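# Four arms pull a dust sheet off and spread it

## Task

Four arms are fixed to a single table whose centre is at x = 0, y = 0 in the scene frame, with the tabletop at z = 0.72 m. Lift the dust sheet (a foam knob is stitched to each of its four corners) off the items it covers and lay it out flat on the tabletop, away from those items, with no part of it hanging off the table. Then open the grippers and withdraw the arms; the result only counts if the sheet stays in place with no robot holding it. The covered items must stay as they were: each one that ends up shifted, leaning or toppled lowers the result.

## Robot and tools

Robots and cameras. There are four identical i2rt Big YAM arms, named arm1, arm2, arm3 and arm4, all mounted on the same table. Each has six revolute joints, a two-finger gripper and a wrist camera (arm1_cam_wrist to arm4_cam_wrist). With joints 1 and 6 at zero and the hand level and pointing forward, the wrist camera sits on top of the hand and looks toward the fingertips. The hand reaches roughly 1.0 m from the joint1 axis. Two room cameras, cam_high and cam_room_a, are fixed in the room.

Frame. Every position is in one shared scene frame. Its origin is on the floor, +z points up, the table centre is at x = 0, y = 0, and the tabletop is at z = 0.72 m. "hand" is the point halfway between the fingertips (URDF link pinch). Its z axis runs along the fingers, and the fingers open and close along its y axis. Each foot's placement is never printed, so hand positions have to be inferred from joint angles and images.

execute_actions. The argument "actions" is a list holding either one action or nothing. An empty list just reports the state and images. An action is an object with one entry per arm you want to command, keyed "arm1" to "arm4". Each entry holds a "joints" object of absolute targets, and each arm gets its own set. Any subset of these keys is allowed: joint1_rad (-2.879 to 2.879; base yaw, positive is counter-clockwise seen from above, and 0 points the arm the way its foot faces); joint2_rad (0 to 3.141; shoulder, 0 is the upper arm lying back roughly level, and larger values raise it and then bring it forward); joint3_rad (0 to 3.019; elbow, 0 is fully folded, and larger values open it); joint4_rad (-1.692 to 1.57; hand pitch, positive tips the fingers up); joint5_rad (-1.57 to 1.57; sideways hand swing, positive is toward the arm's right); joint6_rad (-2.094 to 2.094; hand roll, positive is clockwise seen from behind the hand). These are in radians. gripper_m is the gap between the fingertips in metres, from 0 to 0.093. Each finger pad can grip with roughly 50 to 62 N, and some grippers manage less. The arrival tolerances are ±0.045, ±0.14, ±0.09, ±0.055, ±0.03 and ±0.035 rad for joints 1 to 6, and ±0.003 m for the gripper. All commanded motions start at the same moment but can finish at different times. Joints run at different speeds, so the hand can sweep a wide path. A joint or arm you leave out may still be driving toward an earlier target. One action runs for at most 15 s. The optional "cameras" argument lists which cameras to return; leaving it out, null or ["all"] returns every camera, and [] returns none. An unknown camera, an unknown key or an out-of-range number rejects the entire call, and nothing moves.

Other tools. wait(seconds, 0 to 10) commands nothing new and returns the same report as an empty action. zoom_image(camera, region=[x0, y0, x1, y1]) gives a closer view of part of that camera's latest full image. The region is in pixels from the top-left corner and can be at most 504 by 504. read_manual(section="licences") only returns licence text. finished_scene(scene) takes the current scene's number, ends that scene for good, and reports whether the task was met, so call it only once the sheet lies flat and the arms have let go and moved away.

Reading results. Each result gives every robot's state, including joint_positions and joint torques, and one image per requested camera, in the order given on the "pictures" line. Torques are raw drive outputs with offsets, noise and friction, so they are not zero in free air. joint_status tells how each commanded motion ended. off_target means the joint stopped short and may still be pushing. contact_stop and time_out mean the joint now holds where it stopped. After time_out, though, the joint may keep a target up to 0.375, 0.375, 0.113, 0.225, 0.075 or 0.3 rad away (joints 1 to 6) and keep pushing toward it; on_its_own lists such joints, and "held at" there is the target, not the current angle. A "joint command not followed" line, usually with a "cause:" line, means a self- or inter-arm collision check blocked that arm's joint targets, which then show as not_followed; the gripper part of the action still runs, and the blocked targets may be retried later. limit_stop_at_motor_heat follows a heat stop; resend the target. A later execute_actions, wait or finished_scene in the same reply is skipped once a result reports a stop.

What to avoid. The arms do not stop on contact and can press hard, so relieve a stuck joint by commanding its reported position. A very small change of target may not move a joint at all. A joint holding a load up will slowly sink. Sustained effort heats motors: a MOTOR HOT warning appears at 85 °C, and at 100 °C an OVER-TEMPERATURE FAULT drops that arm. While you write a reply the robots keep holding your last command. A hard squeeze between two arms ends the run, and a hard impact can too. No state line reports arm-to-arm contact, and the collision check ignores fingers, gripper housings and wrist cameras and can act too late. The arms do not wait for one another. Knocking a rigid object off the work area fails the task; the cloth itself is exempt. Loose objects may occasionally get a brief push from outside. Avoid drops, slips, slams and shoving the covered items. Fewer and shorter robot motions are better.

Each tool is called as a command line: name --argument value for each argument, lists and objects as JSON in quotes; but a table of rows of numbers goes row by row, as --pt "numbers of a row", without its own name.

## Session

execute_actions --actions '[]' --cameras '["cam_high","cam_room_a"]'

Scene clock: 0.00 s.
Joint torques (N m, as the arm reports them, + toward a larger angle): no reading
Motor temperatures (°C, as the motors report them): arm1=[25 27 27 24 25 24] | arm2=[26 26 27 26 25 25] | arm3=[24 25 28 25 25 25] | arm4=[26 26 26 26 24 24]
arm1.joint_positions: joint1_rad=+0.131 joint2_rad=+0.490 joint3_rad=+1.510 joint4_rad=-1.381 joint5_rad=+0.138 joint6_rad=+0.347 gripper_m=+0.094
arm1.joint_status: not commanded
arm1.hand: x=+0.2198 y=+0.5427 z=+1.3976 quat_wxyz=(-0.417, -0.713, -0.408, +0.388) (m; scene frame)
arm2.joint_positions: joint1_rad=-0.224 joint2_rad=+0.596 joint3_rad=+1.608 joint4_rad=-1.333 joint5_rad=-0.241 joint6_rad=+0.203 gripper_m=+0.094
arm2.joint_status: not commanded
arm2.hand: x=-0.3935 y=+0.5771 z=+1.4435 quat_wxyz=(-0.511, -0.583, -0.559, +0.294) (m; scene frame)
arm3.joint_positions: joint1_rad=-0.265 joint2_rad=+0.535 joint3_rad=+1.424 joint4_rad=-1.464 joint5_rad=+0.055 joint6_rad=-0.157 gripper_m=+0.095
arm3.joint_status: not commanded
arm3.hand: x=-0.3944 y=-0.5511 z=+1.3277 quat_wxyz=(-0.440, +0.481, -0.737, -0.181) (m; scene frame)
arm4.joint_positions: joint1_rad=+0.162 joint2_rad=+0.634 joint3_rad=+1.603 joint4_rad=-1.160 joint5_rad=+0.117 joint6_rad=+0.696 gripper_m=+0.094
arm4.joint_status: not commanded
arm4.hand: x=+0.1828 y=-0.5826 z=+1.4797 quat_wxyz=(-0.232, +0.390, -0.662, -0.597) (m; scene frame)
pictures: cam_high, cam_room_a
Images, in order (width x height): cam_high 672x504, cam_room_a 672x504.

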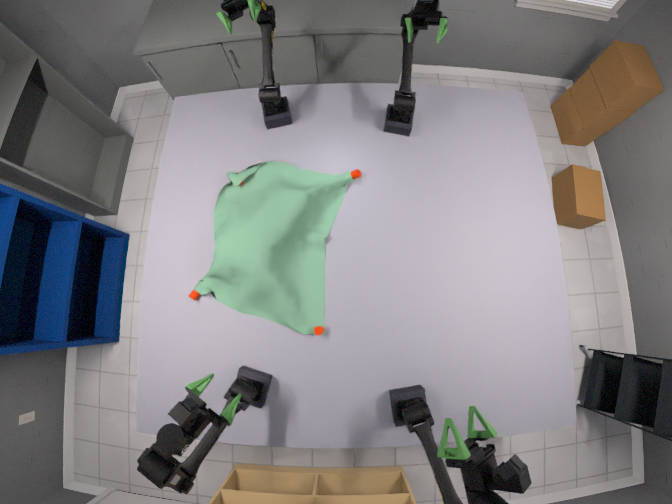

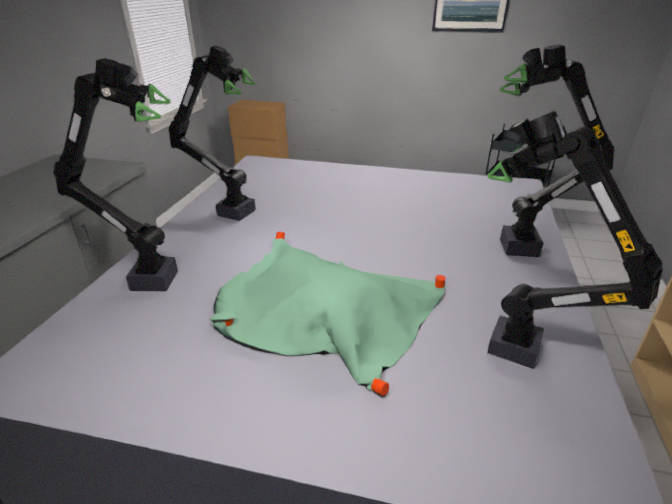

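execute_actions --actions '[{"arm1":{"joints":{"joint1_rad":-0.36,"joint2_rad":1.645,"joint3_rad":0.98,"joint4_rad":-0.89,"joint5_rad":0,"joint6_rad":0.75}},"arm2":{"joints":{"joint1_rad":-0.565,"joint2_rad":1.8,"joint3_rad":1.2,"joint4_rad":-0.95,"joint5_rad":0,"joint6_rad":0}},"arm3":{"joints":{"joint1_rad":0.92,"joint2_rad":1.9,"joint3_rad":1.36,"joint4_rad":-1.01,"joint5_rad":0,"joint6_rad":1.5}},"arm4":{"joints":{"joint1_rad":0.72,"joint2_rad":1.92,"joint3_rad":1.39,"joint4_rad":-1.02,"joint5_rad":0,"joint6_rad":-0.5}}}]'

Scene clock: 14.33 s.
Joint torques (N m, as the arm reports them, + toward a larger angle): arm1=[ -0.04 -10.67   8.44   0.38   0.14   0.08] | arm2=[  0.58 -15.43   9.76   1.62   0.01  -0.13] | arm3=[  1.87 -15.63   8.56   0.47   0.1    0.14] | arm4=[ -1.31 -16.61   6.56   1.14  -0.19  -0.07]
Motor temperatures (°C, as the motors report them): arm1=[25 27 29 24 25 24] | arm2=[26 26 28 26 25 25] | arm3=[24 26 30 25 25 25] | arm4=[26 26 27 26 24 24]
arm1.joint_positions: joint1_rad=-0.356 joint2_rad=+1.628 joint3_rad=+0.974 joint4_rad=-0.903 joint5_rad=+0.000 joint6_rad=+0.743 gripper_m=+0.094
arm1.joint_status: all done
arm1.hand: x=+0.0344 y=+0.3373 z=+0.8147 quat_wxyz=(-0.006, -0.992, -0.128, +0.001) (m; scene frame)
arm2.joint_positions: joint1_rad=-0.563 joint2_rad=+1.782 joint3_rad=+1.194 joint4_rad=-0.964 joint5_rad=-0.002 joint6_rad=+0.014 gripper_m=+0.094
arm2.joint_status: all done
arm2.hand: x=-0.5986 y=+0.2945 z=+0.8252 quat_wxyz=(-0.007, -0.823, -0.567, +0.007) (m; scene frame)
arm3.joint_positions: joint1_rad=+0.923 joint2_rad=+1.896 joint3_rad=+1.348 joint4_rad=-1.016 joint5_rad=+0.000 joint6_rad=+1.489 gripper_m=+0.095
arm3.joint_status: all done
arm3.hand: x=-0.8196 y=-0.2724 z=+0.8077 quat_wxyz=(+0.004, +0.356, -0.934, -0.003) (m; scene frame)
arm4.joint_positions: joint1_rad=+0.723 joint2_rad=+1.924 joint3_rad=+1.388 joint4_rad=-1.031 joint5_rad=+0.001 joint6_rad=-0.490 gripper_m=+0.094
arm4.joint_status: all done
arm4.hand: x=-0.1824 y=-0.4228 z=+0.8239 quat_wxyz=(-0.007, +0.993, -0.119, +0.000) (m; scene frame)
pictures: arm1_cam_wrist, arm2_cam_wrist, arm3_cam_wrist, arm4_cam_wrist, cam_high, cam_room_a
Images, in order (width x height): arm1_cam_wrist 672x504, arm2_cam_wrist 672x504, arm3_cam_wrist 672x504, arm4_cam_wrist 672x504, cam_high 672x504, cam_room_a 672x504.

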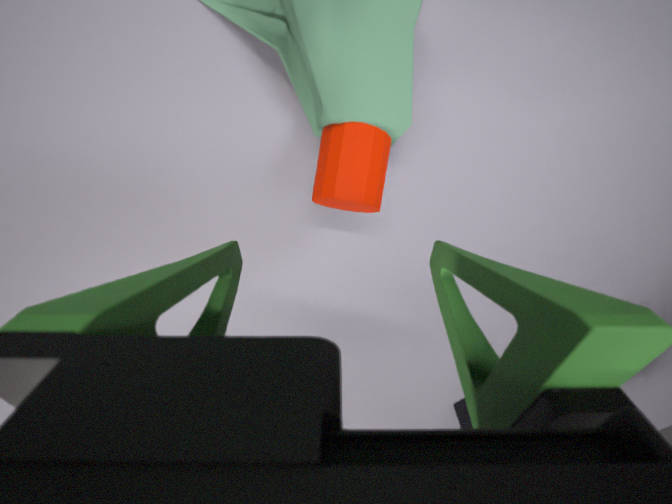

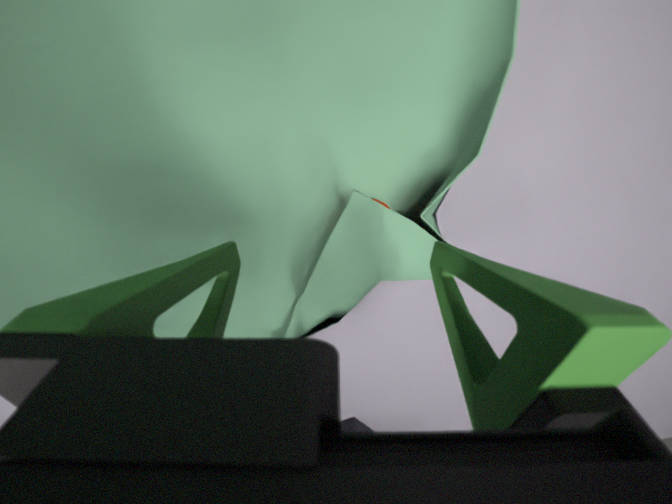

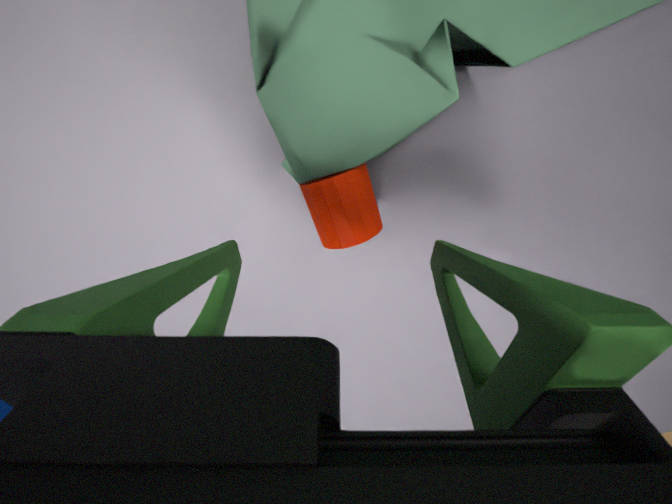

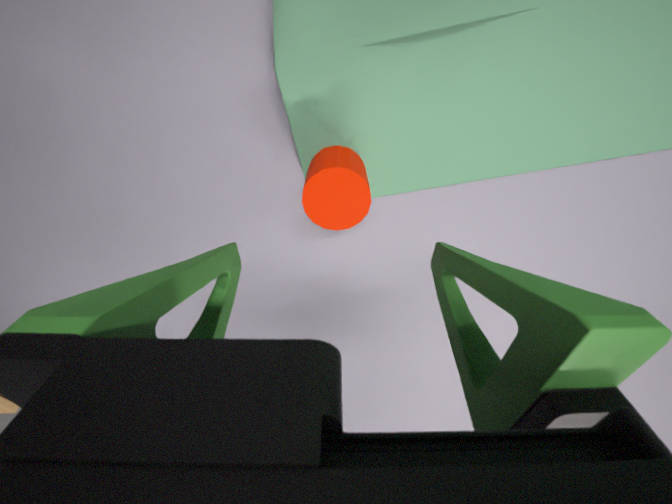

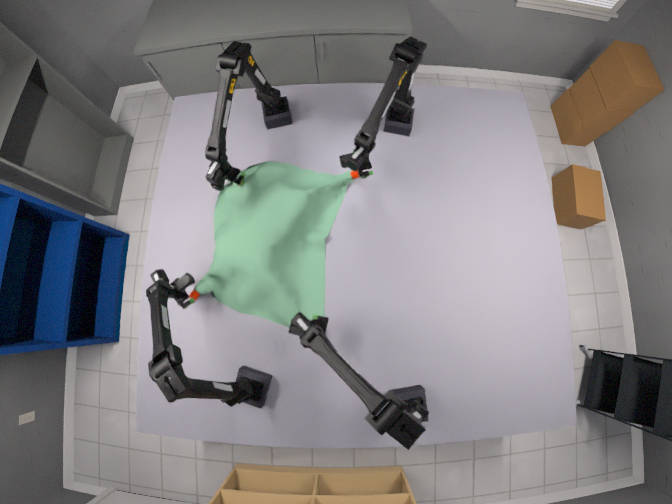

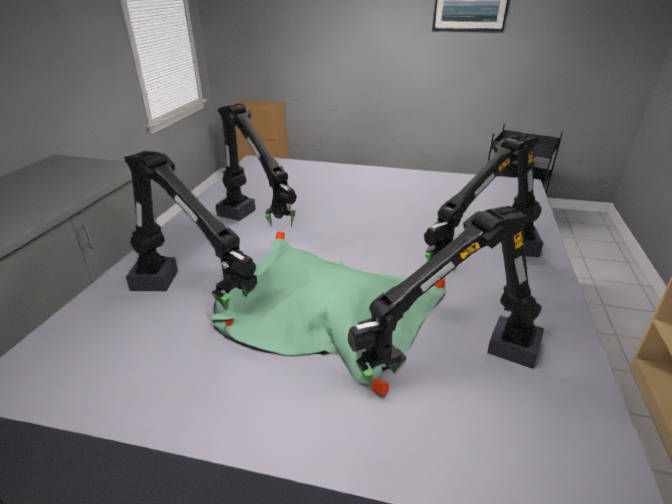

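execute_actions --actions '[{"arm1":{"joints":{"joint1_rad":-0.405,"joint2_rad":1.83,"joint3_rad":0.97,"joint4_rad":-0.73,"joint6_rad":0.8}},"arm2":{"joints":{"joint1_rad":-0.7,"joint2_rad":1.6}},"arm3":{"joints":{"joint2_rad":2.02,"joint3_rad":1.31,"joint4_rad":-0.87,"joint6_rad":1.25}},"arm4":{"joints":{"joint2_rad":2.03,"joint3_rad":1.36,"joint4_rad":-0.91}}}]' --cameras '["arm1_cam_wrist","arm2_cam_wrist","arm3_cam_wrist","arm4_cam_wrist"]'

Scene clock: 26.93 s.
Joint torques (N m, as the arm reports them, + toward a larger angle): arm1=[ -0.57 -12.86   6.47   0.2    0.11   0.08] | arm2=[  1.3  -12.7   11.11   2.07  -0.06  -0.12] | arm3=[  2.71 -14.04   6.68   0.74   0.07  -0.02] | arm4=[ -1.4  -17.35   5.88   1.23  -0.2   -0.07]
Motor temperatures (°C, as the motors report them): arm1=[25 28 29 24 25 24] | arm2=[26 27 29 26 25 25] | arm3=[24 27 30 25 25 25] | arm4=[26 27 28 26 24 24]
arm1.joint_positions: joint1_rad=-0.398 joint2_rad=+1.819 joint3_rad=+0.974 joint4_rad=-0.739 joint5_rad=-0.001 joint6_rad=+0.793 gripper_m=+0.094
arm1.joint_status: all done
arm1.hand: x=+0.0130 y=+0.3365 z=+0.7371 quat_wxyz=(+0.005, -0.997, -0.082, -0.009) (m; scene frame)
arm2.joint_positions: joint1_rad=-0.707 joint2_rad=+1.573 joint3_rad=+1.194 joint4_rad=-0.964 joint5_rad=+0.000 joint6_rad=+0.013 gripper_m=+0.094
arm2.joint_status: all done
arm2.hand: x=-0.6686 y=+0.3140 z=+0.9240 quat_wxyz=(-0.060, -0.856, -0.504, +0.096) (m; scene frame)
arm3.joint_positions: joint1_rad=+0.921 joint2_rad=+2.002 joint3_rad=+1.310 joint4_rad=-0.883 joint5_rad=+0.000 joint6_rad=+1.261 gripper_m=+0.095
arm3.joint_status: all done
arm3.hand: x=-0.8195 y=-0.2722 z=+0.7413 quat_wxyz=(+0.003, +0.460, -0.888, +0.002) (m; scene frame)
arm4.joint_positions: joint1_rad=+0.723 joint2_rad=+2.035 joint3_rad=+1.359 joint4_rad=-0.925 joint5_rad=+0.001 joint6_rad=-0.490 gripper_m=+0.094
arm4.joint_status: all done
arm4.hand: x=-0.1798 y=-0.4242 z=+0.7564 quat_wxyz=(+0.003, +0.993, -0.119, +0.014) (m; scene frame)
pictures: arm1_cam_wrist, arm2_cam_wrist, arm3_cam_wrist, arm4_cam_wrist
Images, in order (width x height): arm1_cam_wrist 672x504, arm2_cam_wrist 672x504, arm3_cam_wrist 672x504, arm4_cam_wrist 672x504.

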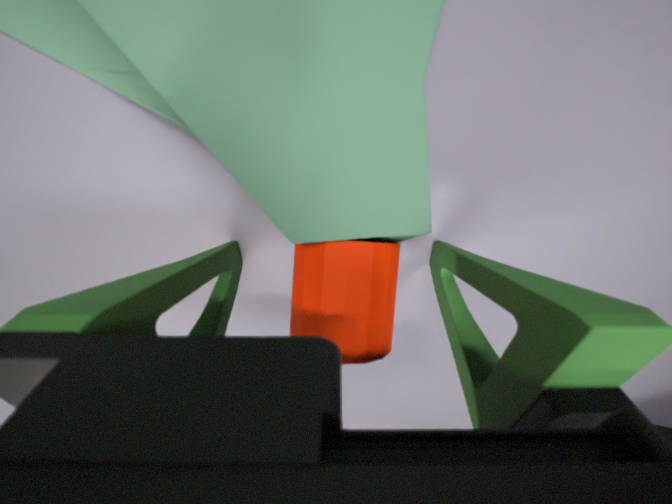

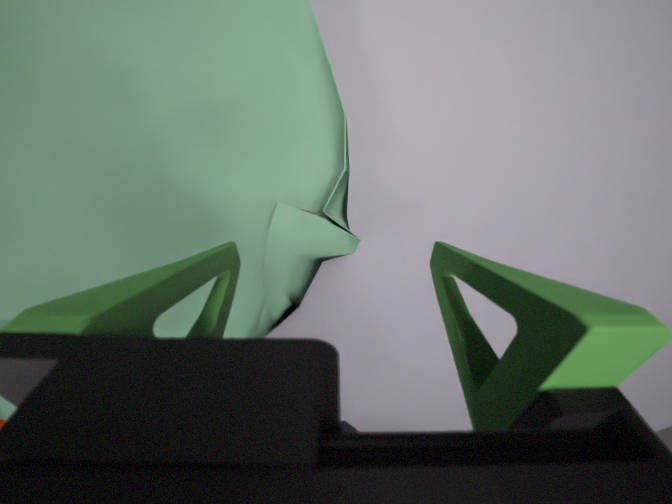

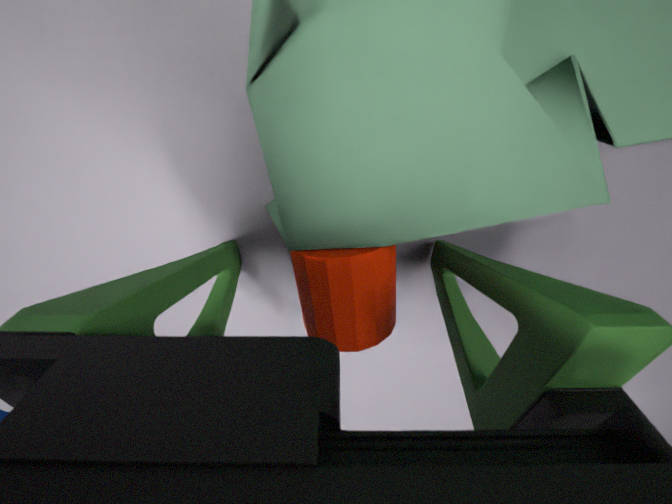

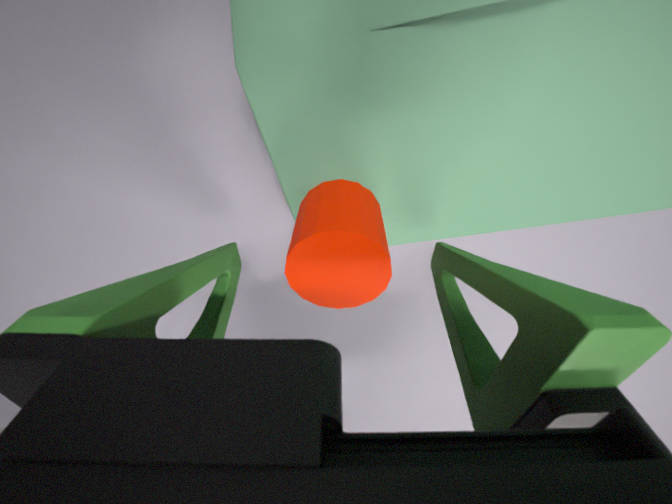

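execute_actions --actions '[{"arm1":{"joints":{"joint1_rad":-0.345,"joint4_rad":-0.81}},"arm2":{"joints":{"joint1_rad":-0.625,"joint2_rad":1.85,"joint3_rad":1.07,"joint4_rad":-0.79}},"arm3":{"joints":{"joint1_rad":0.97,"joint4_rad":-0.92}}}]' --cameras '["arm1_cam_wrist","arm2_cam_wrist","arm3_cam_wrist","cam_room_a"]'

Scene clock: 34.67 s.
Joint torques (N m, as the arm reports them, + toward a larger angle): arm1=[  0.88 -13.44   6.04  -0.76   0.01   0.05] | arm2=[  0.17 -17.67   8.52   1.53  -0.11  -0.11] | arm3=[  2.72 -14.42   6.85  -0.46  -0.09  -0.01] | arm4=[ -1.26 -17.44   5.88   1.23  -0.19  -0.07]
Motor temperatures (°C, as the motors report them): arm1=[25 28 29 24 25 24] | arm2=[26 27 29 26 25 25] | arm3=[24 27 30 25 25 25] | arm4=[26 27 28 26 24 24]
arm1.joint_positions: joint1_rad=-0.364 joint2_rad=+1.819 joint3_rad=+0.974 joint4_rad=-0.792 joint5_rad=+0.002 joint6_rad=+0.805 gripper_m=+0.094
arm1.joint_status: all done
arm1.hand: x=+0.0317 y=+0.3392 z=+0.7380 quat_wxyz=(+0.026, -0.995, -0.093, -0.023) (m; scene frame)
arm2.joint_positions: joint1_rad=-0.619 joint2_rad=+1.858 joint3_rad=+1.061 joint4_rad=-0.804 joint5_rad=+0.001 joint6_rad=+0.012 gripper_m=+0.094
arm2.joint_status: all done
arm2.hand: x=-0.6097 y=+0.3380 z=+0.7517 quat_wxyz=(+0.008, -0.838, -0.545, -0.013) (m; scene frame)
arm3.joint_positions: joint1_rad=+0.962 joint2_rad=+2.002 joint3_rad=+1.310 joint4_rad=-0.903 joint5_rad=+0.004 joint6_rad=+1.261 gripper_m=+0.095
arm3.joint_status: all done
arm3.hand: x=-0.8329 y=-0.2890 z=+0.7415 quat_wxyz=(-0.001, +0.478, -0.878, +0.011) (m; scene frame)
arm4.joint_positions: joint1_rad=+0.723 joint2_rad=+2.035 joint3_rad=+1.359 joint4_rad=-0.925 joint5_rad=+0.001 joint6_rad=-0.490 gripper_m=+0.094
arm4.joint_status: not commanded
arm4.hand: x=-0.1798 y=-0.4242 z=+0.7564 quat_wxyz=(+0.003, +0.993, -0.119, +0.014) (m; scene frame)
pictures: arm1_cam_wrist, arm2_cam_wrist, arm3_cam_wrist, cam_room_a
Images, in order (width x height): arm1_cam_wrist 672x504, arm2_cam_wrist 672x504, arm3_cam_wrist 672x504, cam_room_a 672x504.

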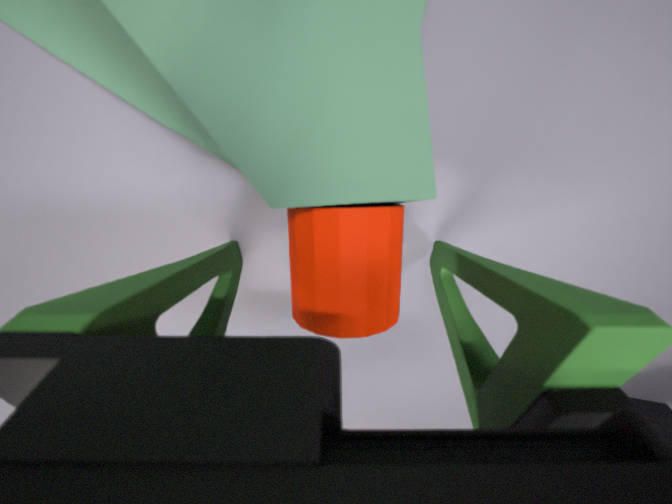

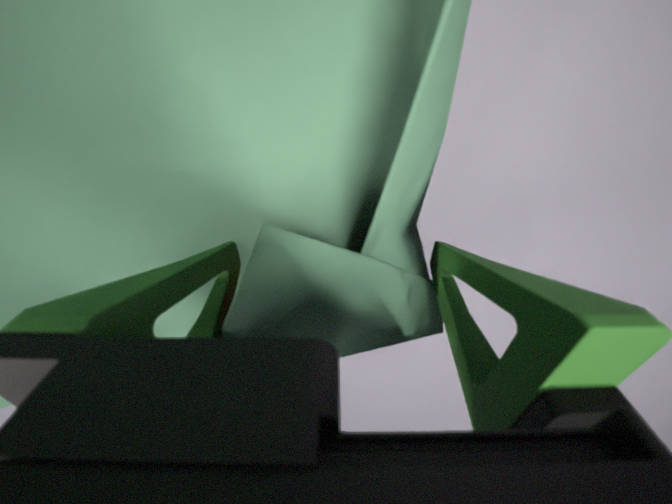

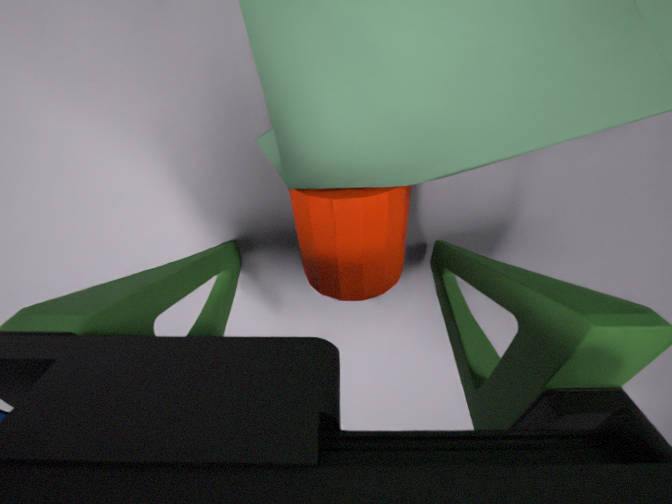

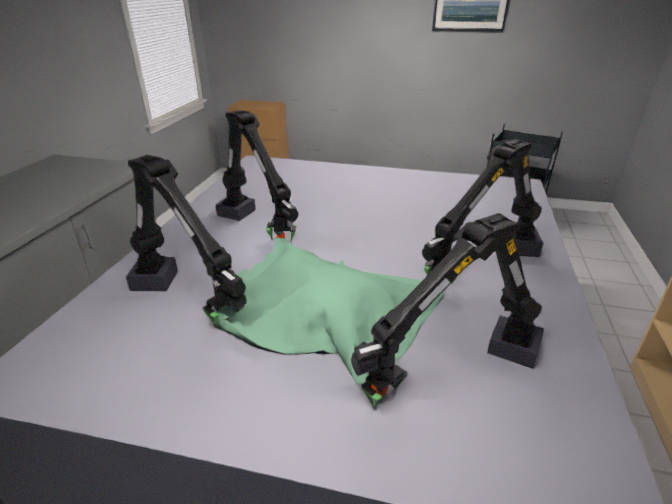

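execute_actions --actions '[{"arm2":{"joints":{"joint4_rad":-0.9}}}]' --cameras '[]'

execute_actions --actions '[{"arm1":{"joints":{"gripper_m":0.02}},"arm2":{"joints":{"gripper_m":0.0}},"arm3":{"joints":{"gripper_m":0.02}},"arm4":{"joints":{"gripper_m":0.02}}}]' --cameras '[]'

execute_actions --actions '[{"arm1":{"joints":{"joint2_rad":1.52,"joint3_rad":1.09,"joint4_rad":-1.15}},"arm2":{"joints":{"joint2_rad":1.57,"joint3_rad":1.15,"joint4_rad":-1.15}},"arm3":{"joints":{"joint2_rad":1.81,"joint3_rad":1.46,"joint4_rad":-1.23}},"arm4":{"joints":{"joint2_rad":1.83,"joint3_rad":1.5,"joint4_rad":-1.24}}}]' --cameras '["arm2_cam_wrist","cam_high","cam_room_a"]'

Scene clock: 47.73 s.
Joint torques (N m, as the arm reports them, + toward a larger angle): arm1=[  1.37 -12.8    6.42  -0.78  -0.01   0.01] | arm2=[  0.25 -17.24   8.38   0.01  -0.11  -0.11] | arm3=[  2.93 -14.6    6.79  -0.49  -0.07  -0.03] | arm4=[ -1.38 -17.49   5.87   1.22  -0.19  -0.07]
Motor temperatures (°C, as the motors report them): arm1=[25 28 29 24 25 24] | arm2=[26 27 29 26 25 25] | arm3=[24 28 30 25 25 25] | arm4=[26 27 28 26 24 24]
arm1.joint_positions: joint1_rad=-0.364 joint2_rad=+1.819 joint3_rad=+0.974 joint4_rad=-0.792 joint5_rad=+0.002 joint6_rad=+0.805 gripper_m=+0.094
arm1.joint_status: not commanded
arm1.hand: x=+0.0317 y=+0.3392 z=+0.7380 quat_wxyz=(+0.026, -0.995, -0.093, -0.023) (m; scene frame)
arm2.joint_positions: joint1_rad=-0.619 joint2_rad=+1.858 joint3_rad=+1.061 joint4_rad=-0.885 joint5_rad=+0.001 joint6_rad=+0.012 gripper_m=+0.094
arm2.joint_status: all done
arm2.hand: x=-0.6019 y=+0.3563 z=+0.7532 quat_wxyz=(+0.030, -0.837, -0.545, -0.047) (m; scene frame)
arm3.joint_positions: joint1_rad=+0.962 joint2_rad=+2.002 joint3_rad=+1.310 joint4_rad=-0.903 joint5_rad=+0.004 joint6_rad=+1.261 gripper_m=+0.095
arm3.joint_status: not commanded
arm3.hand: x=-0.8329 y=-0.2890 z=+0.7415 quat_wxyz=(-0.001, +0.478, -0.878, +0.011) (m; scene frame)
arm4.joint_positions: joint1_rad=+0.723 joint2_rad=+2.035 joint3_rad=+1.359 joint4_rad=-0.925 joint5_rad=+0.001 joint6_rad=-0.490 gripper_m=+0.094
arm4.joint_status: not commanded
arm4.hand: x=-0.1798 y=-0.4242 z=+0.7564 quat_wxyz=(+0.003, +0.993, -0.119, +0.014) (m; scene frame)
pictures: none
No camera images: the call's "cameras" was empty. Leave "cameras" out to get every camera's image.

Scene clock: 48.47 s.
Joint torques (N m, as the arm reports them, + toward a larger angle): arm1=[  0.94 -12.34   6.53  -0.66   0.06   0.02] | arm2=[  0.23 -17.18   8.35   0.1   -0.09  -0.09] | arm3=[  3.18 -14.51   6.7   -0.33   0.03  -0.01] | arm4=[ -1.22 -17.3    5.87   1.25  -0.2   -0.07]
Motor temperatures (°C, as the motors report them): arm1=[25 28 29 24 25 24] | arm2=[26 28 29 26 25 25] | arm3=[24 28 30 25 25 25] | arm4=[26 28 28 26 24 24]
arm1.joint_positions: joint1_rad=-0.360 joint2_rad=+1.819 joint3_rad=+0.974 joint4_rad=-0.798 joint5_rad=-0.001 joint6_rad=+0.805 gripper_m=+0.037
arm1.joint_status: gripper_m off_target (ended at +0.037, target +0.020)
arm1.hand: x=+0.0344 y=+0.3394 z=+0.7382 quat_wxyz=(+0.028, -0.995, -0.095, -0.026) (m; scene frame)
arm2.joint_positions: joint1_rad=-0.619 joint2_rad=+1.858 joint3_rad=+1.061 joint4_rad=-0.886 joint5_rad=+0.001 joint6_rad=+0.010 gripper_m=+0.050
arm2.joint_status: gripper_m off_target (ended at +0.050, target +0.000)
arm2.hand: x=-0.6017 y=+0.3566 z=+0.7532 quat_wxyz=(+0.030, -0.836, -0.545, -0.047) (m; scene frame)
arm3.joint_positions: joint1_rad=+0.963 joint2_rad=+2.002 joint3_rad=+1.310 joint4_rad=-0.906 joint5_rad=+0.002 joint6_rad=+1.259 gripper_m=+0.037
arm3.joint_status: gripper_m off_target (ended at +0.037, target +0.020)
arm3.hand: x=-0.8331 y=-0.2902 z=+0.7415 quat_wxyz=(+0.000, +0.479, -0.878, +0.013) (m; scene frame)
arm4.joint_positions: joint1_rad=+0.723 joint2_rad=+2.035 joint3_rad=+1.359 joint4_rad=-0.925 joint5_rad=+0.001 joint6_rad=-0.490 gripper_m=+0.037
arm4.joint_status: gripper_m off_target (ended at +0.037, target +0.020)
arm4.hand: x=-0.1798 y=-0.4242 z=+0.7564 quat_wxyz=(+0.003, +0.993, -0.118, +0.014) (m; scene frame)
pictures: none
No camera images: the call's "cameras" was empty. Leave "cameras" out to get every camera's image.

Scene clock: 49.73 s.
Joint torques (N m, as the arm reports them, + toward a larger angle): arm1=[ 1.48 -9.11 11.88 -0.42  0.14 -0.09] | arm2=[  0.21 -11.47  12.21   0.45  -0.09  -0.1 ] | arm3=[  2.78 -14.74  10.05  -0.26   0.02  -0.03] | arm4=[ -1.31 -15.38   9.03   0.06  -0.19  -0.06]
Motor temperatures (°C, as the motors report them): arm1=[25 28 29 24 25 24] | arm2=[26 28 29 26 25 25] | arm3=[24 28 30 25 25 25] | arm4=[26 28 28 26 24 24]
arm1.joint_positions: joint1_rad=-0.360 joint2_rad=+1.498 joint3_rad=+1.055 joint4_rad=-1.139 joint5_rad=-0.001 joint6_rad=+0.805 gripper_m=+0.037
arm1.joint_status: all done
arm1.hand: x=+0.0397 y=+0.3493 z=+0.8919 quat_wxyz=(+0.004, -0.995, -0.095, -0.007) (m; scene frame)
arm2.joint_positions: joint1_rad=-0.619 joint2_rad=+1.545 joint3_rad=+1.124 joint4_rad=-1.138 joint5_rad=+0.001 joint6_rad=+0.010 gripper_m=+0.050
arm2.joint_status: all done
arm2.hand: x=-0.6013 y=+0.3586 z=+0.9050 quat_wxyz=(-0.004, -0.838, -0.546, +0.004) (m; scene frame)
arm3.joint_positions: joint1_rad=+0.963 joint2_rad=+1.797 joint3_rad=+1.438 joint4_rad=-1.218 joint5_rad=+0.002 joint6_rad=+1.259 gripper_m=+0.037
arm3.joint_status: all done
arm3.hand: x=-0.8322 y=-0.2898 z=+0.8894 quat_wxyz=(+0.002, +0.479, -0.878, +0.002) (m; scene frame)
arm4.joint_positions: joint1_rad=+0.723 joint2_rad=+1.819 joint3_rad=+1.470 joint4_rad=-1.224 joint5_rad=+0.001 joint6_rad=-0.490 gripper_m=+0.037
arm4.joint_status: all done
arm4.hand: x=-0.1773 y=-0.4284 z=+0.9064 quat_wxyz=(-0.005, +0.993, -0.118, +0.003) (m; scene frame)
pictures: arm2_cam_wrist, cam_high, cam_room_a
Images, in order (width x height): arm2_cam_wrist 672x504, cam_high 672x504, cam_room_a 672x504.

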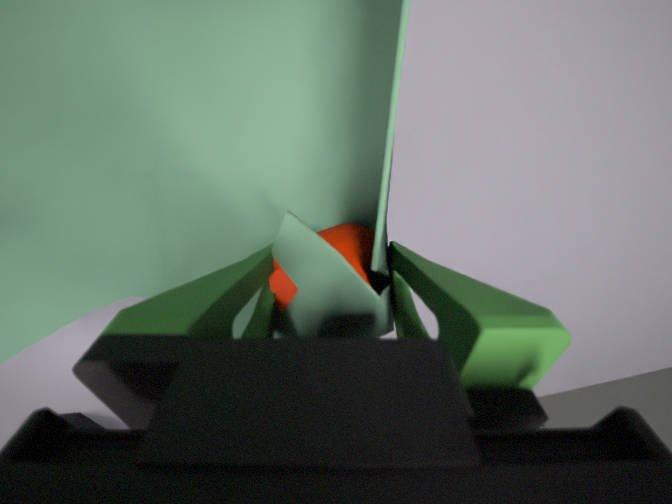

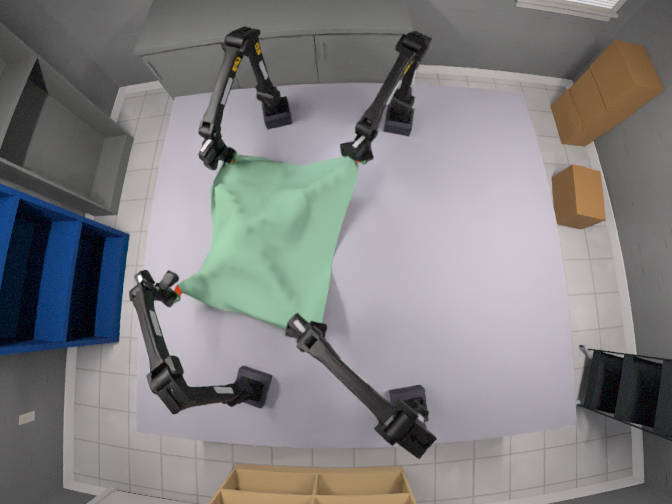

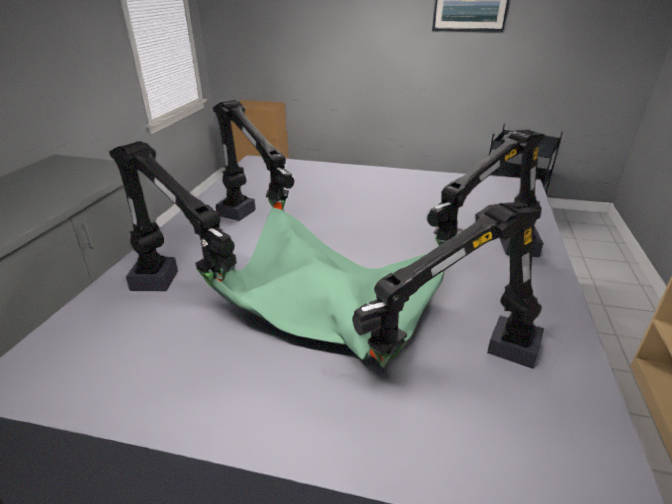

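execute_actions --actions '[{"arm1":{"joints":{"joint1_rad":-0.59,"joint2_rad":1.43,"joint3_rad":1.49,"joint4_rad":-1.63,"joint6_rad":0.3}},"arm2":{"joints":{"joint1_rad":-0.86,"joint2_rad":1.52,"joint3_rad":1.58,"joint4_rad":-1.63,"joint6_rad":-1.5}},"arm3":{"joints":{"joint1_rad":1.0,"joint2_rad":1.32,"joint3_rad":1.39,"joint4_rad":-1.63}},"arm4":{"joints":{"joint1_rad":0.53,"joint2_rad":1.56,"joint3_rad":1.65,"joint4_rad":-1.64}}}]' --cameras '["arm2_cam_wrist","cam_high","cam_room_a"]'

Scene clock: 66.77 s.
Joint torques (N m, as the arm reports them, + toward a larger angle): arm1=[  1.54 -11.32  14.03  -0.64  -0.02  -0.1 ] | arm2=[ -0.1  -14.19  13.56  -0.12   0.44  -0.34] | arm3=[ 2.35 -9.39 10.54 -0.33  0.04  0.03] | arm4=[ -0.36 -13.38   8.96  -0.37  -0.16  -0.01]
Motor temperatures (°C, as the motors report them): arm1=[25 28 32 24 25 24] | arm2=[26 27 31 26 25 25] | arm3=[24 28 32 25 25 25] | arm4=[26 27 29 26 24 24]
arm1.joint_positions: joint1_rad=-0.604 joint2_rad=+1.424 joint3_rad=+1.443 joint4_rad=-1.617 joint5_rad=+0.002 joint6_rad=+0.308 gripper_m=+0.037
arm1.joint_status: all done
arm1.hand: x=-0.0403 y=+0.4098 z=+1.0641 quat_wxyz=(+0.007, -0.975, -0.220, -0.015) (m; scene frame)
arm2.joint_positions: joint1_rad=-0.850 joint2_rad=+1.517 joint3_rad=+1.549 joint4_rad=-1.609 joint5_rad=-0.017 joint6_rad=-1.465 gripper_m=+0.050
arm2.joint_status: all done
arm2.hand: x=-0.6964 y=+0.3919 z=+1.0745 quat_wxyz=(-0.010, -0.363, -0.932, -0.001) (m; scene frame)
arm3.joint_positions: joint1_rad=+1.001 joint2_rad=+1.316 joint3_rad=+1.370 joint4_rad=-1.617 joint5_rad=+0.002 joint6_rad=+1.258 gripper_m=+0.037
arm3.joint_status: all done
arm3.hand: x=-0.7444 y=-0.4175 z=+1.0735 quat_wxyz=(+0.003, +0.496, -0.868, -0.004) (m; scene frame)
arm4.joint_positions: joint1_rad=+0.518 joint2_rad=+1.565 joint3_rad=+1.630 joint4_rad=-1.612 joint5_rad=+0.000 joint6_rad=-0.495 gripper_m=+0.037
arm4.joint_status: all done
arm4.hand: x=-0.0581 y=-0.4078 z=+1.0913 quat_wxyz=(-0.013, +0.976, -0.217, -0.008) (m; scene frame)
pictures: arm2_cam_wrist, cam_high, cam_room_a
Images, in order (width x height): arm2_cam_wrist 672x504, cam_high 672x504, cam_room_a 672x504.

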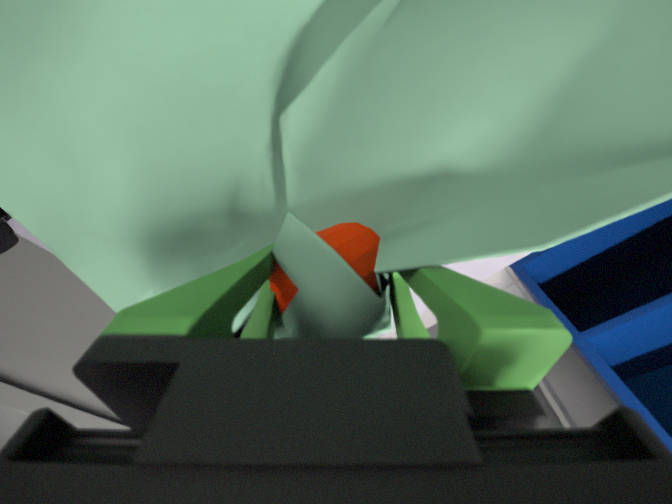

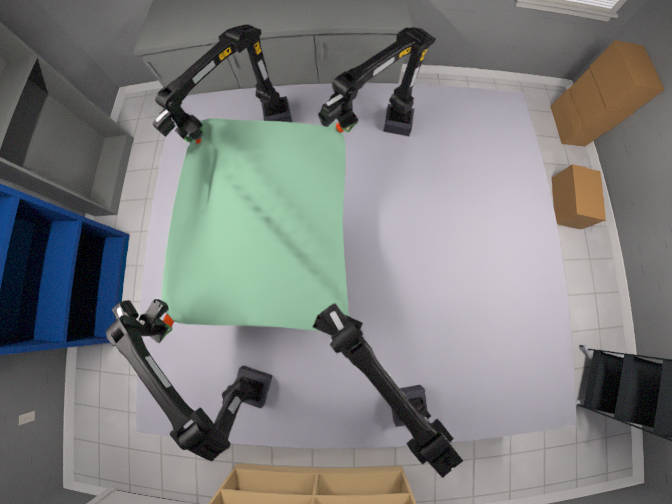

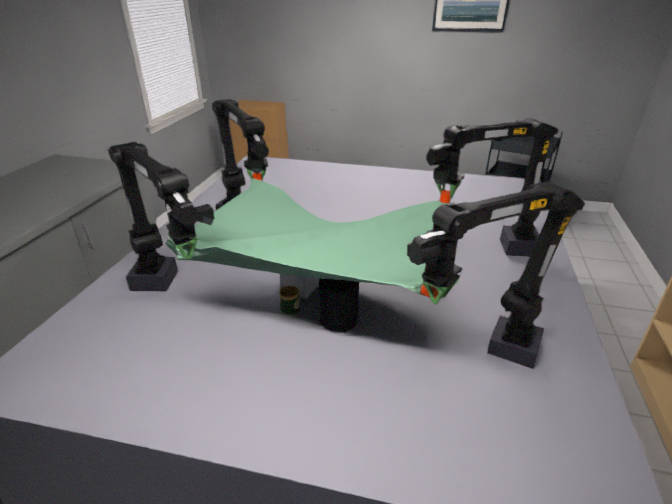

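execute_actions --actions '[{"arm1":{"joints":{"joint1_rad":0.16,"joint2_rad":1.12,"joint3_rad":1.22,"joint4_rad":-1.67,"joint6_rad":0.9}},"arm2":{"joints":{"joint1_rad":-0.13,"joint2_rad":1.36,"joint3_rad":1.41,"joint4_rad":-1.63,"joint6_rad":-0.75}},"arm3":{"joints":{"joint1_rad":0.09,"joint2_rad":0.97,"joint3_rad":1.13,"joint4_rad":-1.69,"joint6_rad":0.5}},"arm4":{"joints":{"joint1_rad":-0.17,"joint2_rad":1.21,"joint3_rad":1.3,"joint4_rad":-1.64,"joint6_rad":-0.9}}}]' --cameras '["cam_room_a"]'

execute_actions --actions '[{"arm1":{"joints":{"joint1_rad":1.135,"joint2_rad":1.6,"joint3_rad":1.7,"joint4_rad":-1.65,"joint6_rad":1.75}},"arm2":{"joints":{"joint1_rad":0.63,"joint2_rad":1.88,"joint3_rad":2.05,"joint4_rad":-1.68,"joint6_rad":0}},"arm3":{"joints":{"joint1_rad":-0.81,"joint2_rad":1.65,"joint3_rad":1.76,"joint4_rad":-1.66,"joint6_rad":-0.35}},"arm4":{"joints":{"joint1_rad":-1.02,"joint2_rad":1.74,"joint3_rad":1.88,"joint4_rad":-1.68,"joint6_rad":-1.6}}}]' --cameras '["cam_high","cam_room_a"]'

Scene clock: 82.17 s.
Joint torques (N m, as the arm reports them, + toward a larger angle): arm1=[ 0.01 -6.02  8.96 -0.49  0.05  0.07] | arm2=[  0.36 -12.19   9.44   0.01   0.2   -0.03] | arm3=[ 2.41 -4.64  8.92 -0.4  -0.04 -0.01] | arm4=[-2.11 -7.24  6.98 -0.29  0.02 -0.01]
Motor temperatures (°C, as the motors report them): arm1=[25 28 33 24 25 24] | arm2=[26 27 31 26 25 25] | arm3=[24 27 33 25 25 25] | arm4=[26 27 30 26 24 24]
arm1.joint_positions: joint1_rad=+0.151 joint2_rad=+1.110 joint3_rad=+1.235 joint4_rad=-1.659 joint5_rad=+0.000 joint6_rad=+0.893 gripper_m=+0.037
arm1.joint_status: all done
arm1.hand: x=+0.2386 y=+0.3870 z=+1.0913 quat_wxyz=(-0.018, -0.953, -0.302, +0.003) (m; scene frame)
arm2.joint_positions: joint1_rad=-0.126 joint2_rad=+1.367 joint3_rad=+1.427 joint4_rad=-1.609 joint5_rad=-0.009 joint6_rad=-0.746 gripper_m=+0.050
arm2.joint_status: all done
arm2.hand: x=-0.3951 y=+0.3582 z=+1.0889 quat_wxyz=(-0.011, -0.360, -0.933, +0.008) (m; scene frame)
arm3.joint_positions: joint1_rad=+0.092 joint2_rad=+0.964 joint3_rad=+1.130 joint4_rad=-1.672 joint5_rad=+0.002 joint6_rad=+0.507 gripper_m=+0.037
arm3.joint_status: all done
arm3.hand: x=-0.4486 y=-0.4490 z=+1.0811 quat_wxyz=(-0.016, +0.426, -0.904, -0.026) (m; scene frame)
arm4.joint_positions: joint1_rad=-0.153 joint2_rad=+1.205 joint3_rad=+1.310 joint4_rad=-1.612 joint5_rad=-0.005 joint6_rad=-0.896 gripper_m=+0.037
arm4.joint_status: all done
arm4.hand: x=+0.2346 y=-0.4443 z=+1.1069 quat_wxyz=(-0.035, +0.938, -0.346, -0.013) (m; scene frame)
pictures: cam_room_a
Images, in order (width x height): cam_room_a 672x504.

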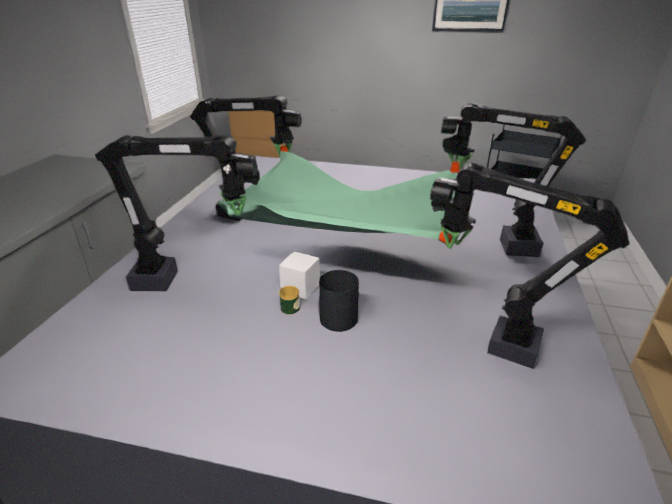

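Scene clock: 83.97 s.
Joint torques (N m, as the arm reports them, + toward a larger angle): arm1=[ -0.63 -15.34  15.17  -0.44   0.21   0.08] | arm2=[  2.18 -21.94  12.85   0.22  -0.43  -0.05] | arm3=[  1.04 -16.92  12.5    0.11   0.18   0.05] | arm4=[ -1.31 -17.15  11.57  -0.04   0.24  -0.02]
Motor temperatures (°C, as the motors report them): arm1=[25 28 34 24 25 24] | arm2=[26 27 31 26 25 25] | arm3=[24 27 33 25 25 25] | arm4=[26 27 30 26 24 24]
arm1.joint_positions: joint1_rad=+1.140 joint2_rad=+1.610 joint3_rad=+1.635 joint4_rad=-1.650 joint5_rad=-0.001 joint6_rad=+1.743 gripper_m=+0.037
arm1.joint_status: all done
arm1.hand: x=+0.6363 y=+0.4037 z=+1.0628 quat_wxyz=(+0.022, -0.930, -0.368, +0.010) (m; scene frame)
arm2.joint_positions: joint1_rad=+0.609 joint2_rad=+1.890 joint3_rad=+2.028 joint4_rad=-1.661 joint5_rad=+0.011 joint6_rad=+0.005 gripper_m=+0.050
arm2.joint_status: all done
arm2.hand: x=+0.0033 y=+0.3484 z=+1.0735 quat_wxyz=(-0.022, -0.368, -0.929, +0.014) (m; scene frame)
arm3.joint_positions: joint1_rad=-0.805 joint2_rad=+1.670 joint3_rad=+1.716 joint4_rad=-1.659 joint5_rad=-0.005 joint6_rad=-0.344 gripper_m=+0.037
arm3.joint_status: all done
arm3.hand: x=-0.0567 y=-0.4642 z=+1.0530 quat_wxyz=(+0.025, +0.405, -0.914, -0.001) (m; scene frame)
arm4.joint_positions: joint1_rad=-1.016 joint2_rad=+1.764 joint3_rad=+1.817 joint4_rad=-1.664 joint5_rad=-0.012 joint6_rad=-1.595 gripper_m=+0.037
arm4.joint_status: all done
joint sent to its limit — the command would take arm4.joint4_rad past its lower limit, so that joint was sent only as far as its limit.
arm4.hand: x=+0.6388 y=-0.4546 z=+1.0683 quat_wxyz=(+0.010, +0.907, -0.422, -0.015) (m; scene frame)
pictures: cam_high, cam_room_a
Images, in order (width x height): cam_high 672x504, cam_room_a 672x504.

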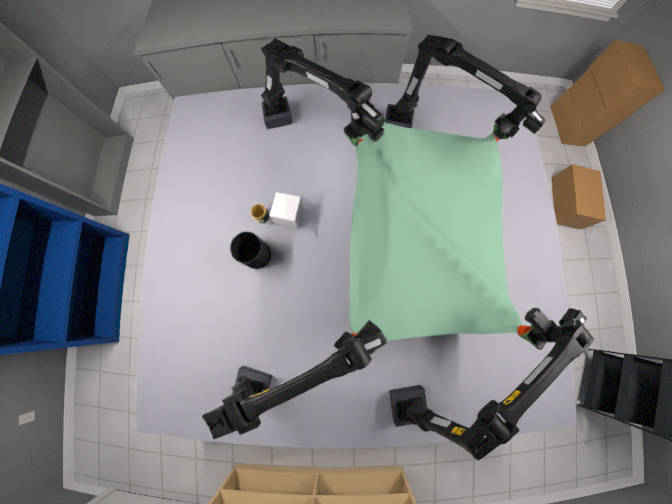

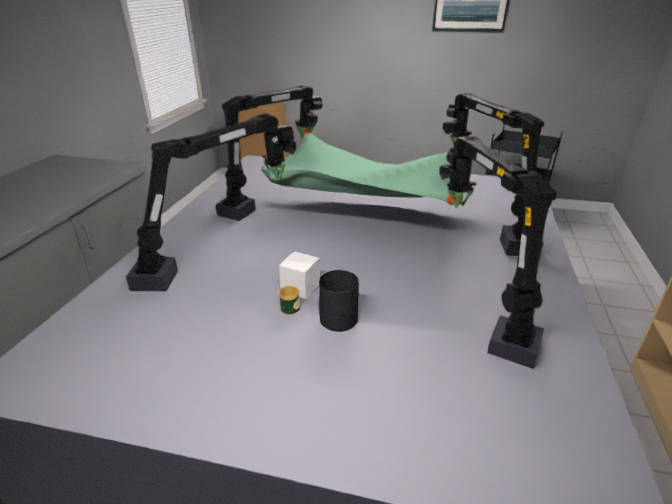

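execute_actions --actions '[{"arm1":{"joints":{"joint1_rad":1.24,"joint2_rad":1.82,"joint3_rad":1.07,"joint4_rad":-0.8}},"arm2":{"joints":{"joint1_rad":0.62,"joint2_rad":2.08,"joint3_rad":1.5,"joint4_rad":-0.98}},"arm3":{"joints":{"joint2_rad":1.85,"joint3_rad":1.13,"joint4_rad":-0.82}},"arm4":{"joints":{"joint2_rad":1.96,"joint3_rad":1.31,"joint4_rad":-0.9}}}]' --cameras '[]'

execute_actions --actions '[{"arm2":{"joints":{"gripper_m":0.093}}}]' --cameras '[]'

execute_actions --actions '[{"arm2":{"joints":{"joint2_rad":1.95,"joint4_rad":-1.13}}}]' --cameras '["arm2_cam_wrist","cam_high","cam_room_a"]'

Scene clock: 96.63 s.
Joint torques (N m, as the arm reports them, + toward a larger angle): arm1=[ -0.97 -17.25   6.11   0.39  -0.09   0.05] | arm2=[  2.53 -22.25   7.63   1.21  -0.35  -0.16] | arm3=[  1.09 -16.46   5.81   0.45   0.27   0.09] | arm4=[ -1.18 -16.62   5.46   1.35   0.1    0.1 ]
Motor temperatures (°C, as the motors report them): arm1=[25 29 35 24 25 24] | arm2=[26 29 31 26 25 25] | arm3=[24 28 34 25 25 25] | arm4=[26 28 32 26 24 24]
arm1.joint_positions: joint1_rad=+1.238 joint2_rad=+1.848 joint3_rad=+1.084 joint4_rad=-0.814 joint5_rad=+0.003 joint6_rad=+1.747 gripper_m=+0.037
arm1.joint_status: all done
arm1.hand: x=+0.6570 y=+0.4458 z=+0.7585 quat_wxyz=(+0.001, -0.912, -0.411, +0.000) (m; scene frame)
arm2.joint_positions: joint1_rad=+0.598 joint2_rad=+2.074 joint3_rad=+1.521 joint4_rad=-0.984 joint5_rad=+0.009 joint6_rad=+0.017 gripper_m=+0.050
arm2.joint_status: all done
arm2.hand: x=+0.0013 y=+0.3419 z=+0.7809 quat_wxyz=(-0.016, -0.379, -0.925, +0.010) (m; scene frame)
arm3.joint_positions: joint1_rad=-0.795 joint2_rad=+1.873 joint3_rad=+1.136 joint4_rad=-0.830 joint5_rad=-0.008 joint6_rad=-0.352 gripper_m=+0.037
arm3.joint_status: all done
arm3.hand: x=-0.0745 y=-0.4670 z=+0.7497 quat_wxyz=(+0.002, +0.414, -0.910, -0.004) (m; scene frame)
arm4.joint_positions: joint1_rad=-1.014 joint2_rad=+1.967 joint3_rad=+1.318 joint4_rad=-0.919 joint5_rad=-0.008 joint6_rad=-1.607 gripper_m=+0.037
arm4.joint_status: all done
arm4.hand: x=+0.6418 y=-0.4499 z=+0.7814 quat_wxyz=(-0.008, +0.909, -0.416, -0.004) (m; scene frame)
pictures: none
No camera images: the call's "cameras" was empty. Leave "cameras" out to get every camera's image.

Scene clock: 97.50 s.
Joint torques (N m, as the arm reports them, + toward a larger angle): arm1=[  0.94 -16.97   6.28   0.23  -0.05   0.01] | arm2=[  1.23 -21.72   8.61   1.18  -0.17  -0.14] | arm3=[  1.68 -15.62   6.32   0.55   0.16   0.07] | arm4=[ -1.28 -16.96   5.44   1.38  -0.04   0.09]
Motor temperatures (°C, as the motors report them): arm1=[25 29 35 24 25 24] | arm2=[26 29 31 26 25 25] | arm3=[24 28 34 25 25 25] | arm4=[26 28 31 26 24 24]
arm1.joint_positions: joint1_rad=+1.238 joint2_rad=+1.848 joint3_rad=+1.084 joint4_rad=-0.814 joint5_rad=+0.003 joint6_rad=+1.747 gripper_m=+0.037
arm1.joint_status: not commanded
arm1.hand: x=+0.6570 y=+0.4458 z=+0.7585 quat_wxyz=(+0.001, -0.912, -0.411, +0.000) (m; scene frame)
arm2.joint_positions: joint1_rad=+0.614 joint2_rad=+2.074 joint3_rad=+1.508 joint4_rad=-0.984 joint5_rad=+0.003 joint6_rad=+0.014 gripper_m=+0.093
arm2.joint_status: all done
arm2.hand: x=+0.0043 y=+0.3534 z=+0.7767 quat_wxyz=(-0.011, -0.370, -0.929, +0.005) (m; scene frame)
arm3.joint_positions: joint1_rad=-0.801 joint2_rad=+1.873 joint3_rad=+1.132 joint4_rad=-0.830 joint5_rad=-0.005 joint6_rad=-0.352 gripper_m=+0.037
arm3.joint_status: not commanded
arm3.hand: x=-0.0745 y=-0.4712 z=+0.7487 quat_wxyz=(+0.004, +0.411, -0.912, -0.003) (m; scene frame)
arm4.joint_positions: joint1_rad=-1.014 joint2_rad=+1.967 joint3_rad=+1.318 joint4_rad=-0.919 joint5_rad=-0.005 joint6_rad=-1.607 gripper_m=+0.037
arm4.joint_status: not commanded
arm4.hand: x=+0.6422 y=-0.4504 z=+0.7814 quat_wxyz=(-0.008, +0.909, -0.416, -0.002) (m; scene frame)
pictures: none
No camera images: the call's "cameras" was empty. Leave "cameras" out to get every camera's image.

Scene clock: 98.77 s.
Joint torques (N m, as the arm reports them, + toward a larger angle): arm1=[ -0.35 -17.12   6.34   0.53  -0.02   0.1 ] | arm2=[  1.26 -19.4   10.08   0.39  -0.15  -0.13] | arm3=[  1.59 -15.86   6.35   0.6    0.15   0.08] | arm4=[ -1.22 -16.81   5.48   1.38  -0.04   0.09]
Motor temperatures (°C, as the motors report them): arm1=[25 29 35 24 25 24] | arm2=[26 29 31 26 25 25] | arm3=[24 28 34 25 25 25] | arm4=[26 28 31 26 24 24]
arm1.joint_positions: joint1_rad=+1.238 joint2_rad=+1.848 joint3_rad=+1.084 joint4_rad=-0.814 joint5_rad=+0.003 joint6_rad=+1.747 gripper_m=+0.037
arm1.joint_status: not commanded
arm1.hand: x=+0.6570 y=+0.4458 z=+0.7585 quat_wxyz=(+0.001, -0.912, -0.411, +0.000) (m; scene frame)
arm2.joint_positions: joint1_rad=+0.614 joint2_rad=+1.932 joint3_rad=+1.499 joint4_rad=-1.116 joint5_rad=+0.003 joint6_rad=+0.014 gripper_m=+0.093
arm2.joint_status: all done
arm2.hand: x=-0.0108 y=+0.3672 z=+0.8522 quat_wxyz=(-0.011, -0.370, -0.929, +0.005) (m; scene frame)
arm3.joint_positions: joint1_rad=-0.801 joint2_rad=+1.873 joint3_rad=+1.132 joint4_rad=-0.830 joint5_rad=-0.005 joint6_rad=-0.352 gripper_m=+0.037
arm3.joint_status: not commanded
arm3.hand: x=-0.0745 y=-0.4712 z=+0.7487 quat_wxyz=(+0.004, +0.411, -0.912, -0.003) (m; scene frame)
arm4.joint_positions: joint1_rad=-1.014 joint2_rad=+1.967 joint3_rad=+1.318 joint4_rad=-0.919 joint5_rad=-0.005 joint6_rad=-1.607 gripper_m=+0.037
arm4.joint_status: not commanded
arm4.hand: x=+0.6422 y=-0.4504 z=+0.7814 quat_wxyz=(-0.008, +0.909, -0.416, -0.002) (m; scene frame)
pictures: arm2_cam_wrist, cam_high, cam_room_a
Images, in order (width x height): arm2_cam_wrist 672x504, cam_high 672x504, cam_room_a 672x504.

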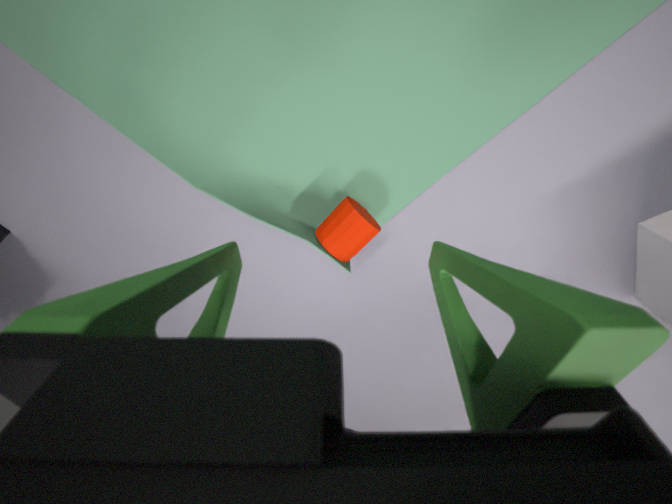

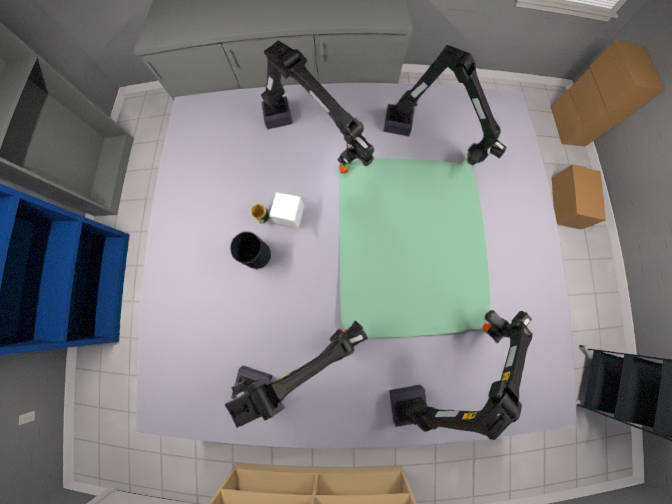

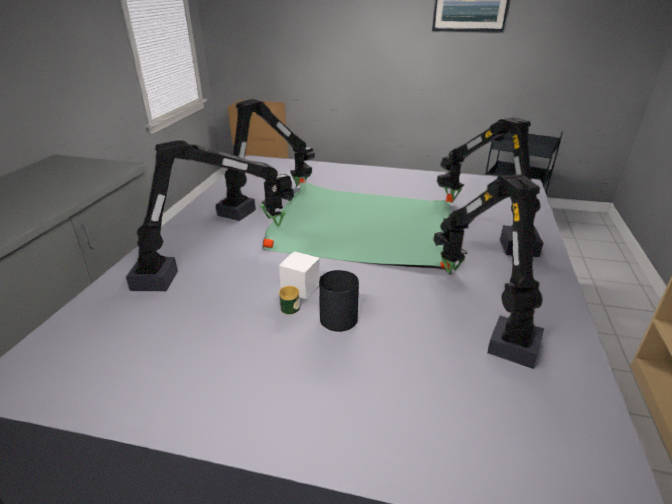

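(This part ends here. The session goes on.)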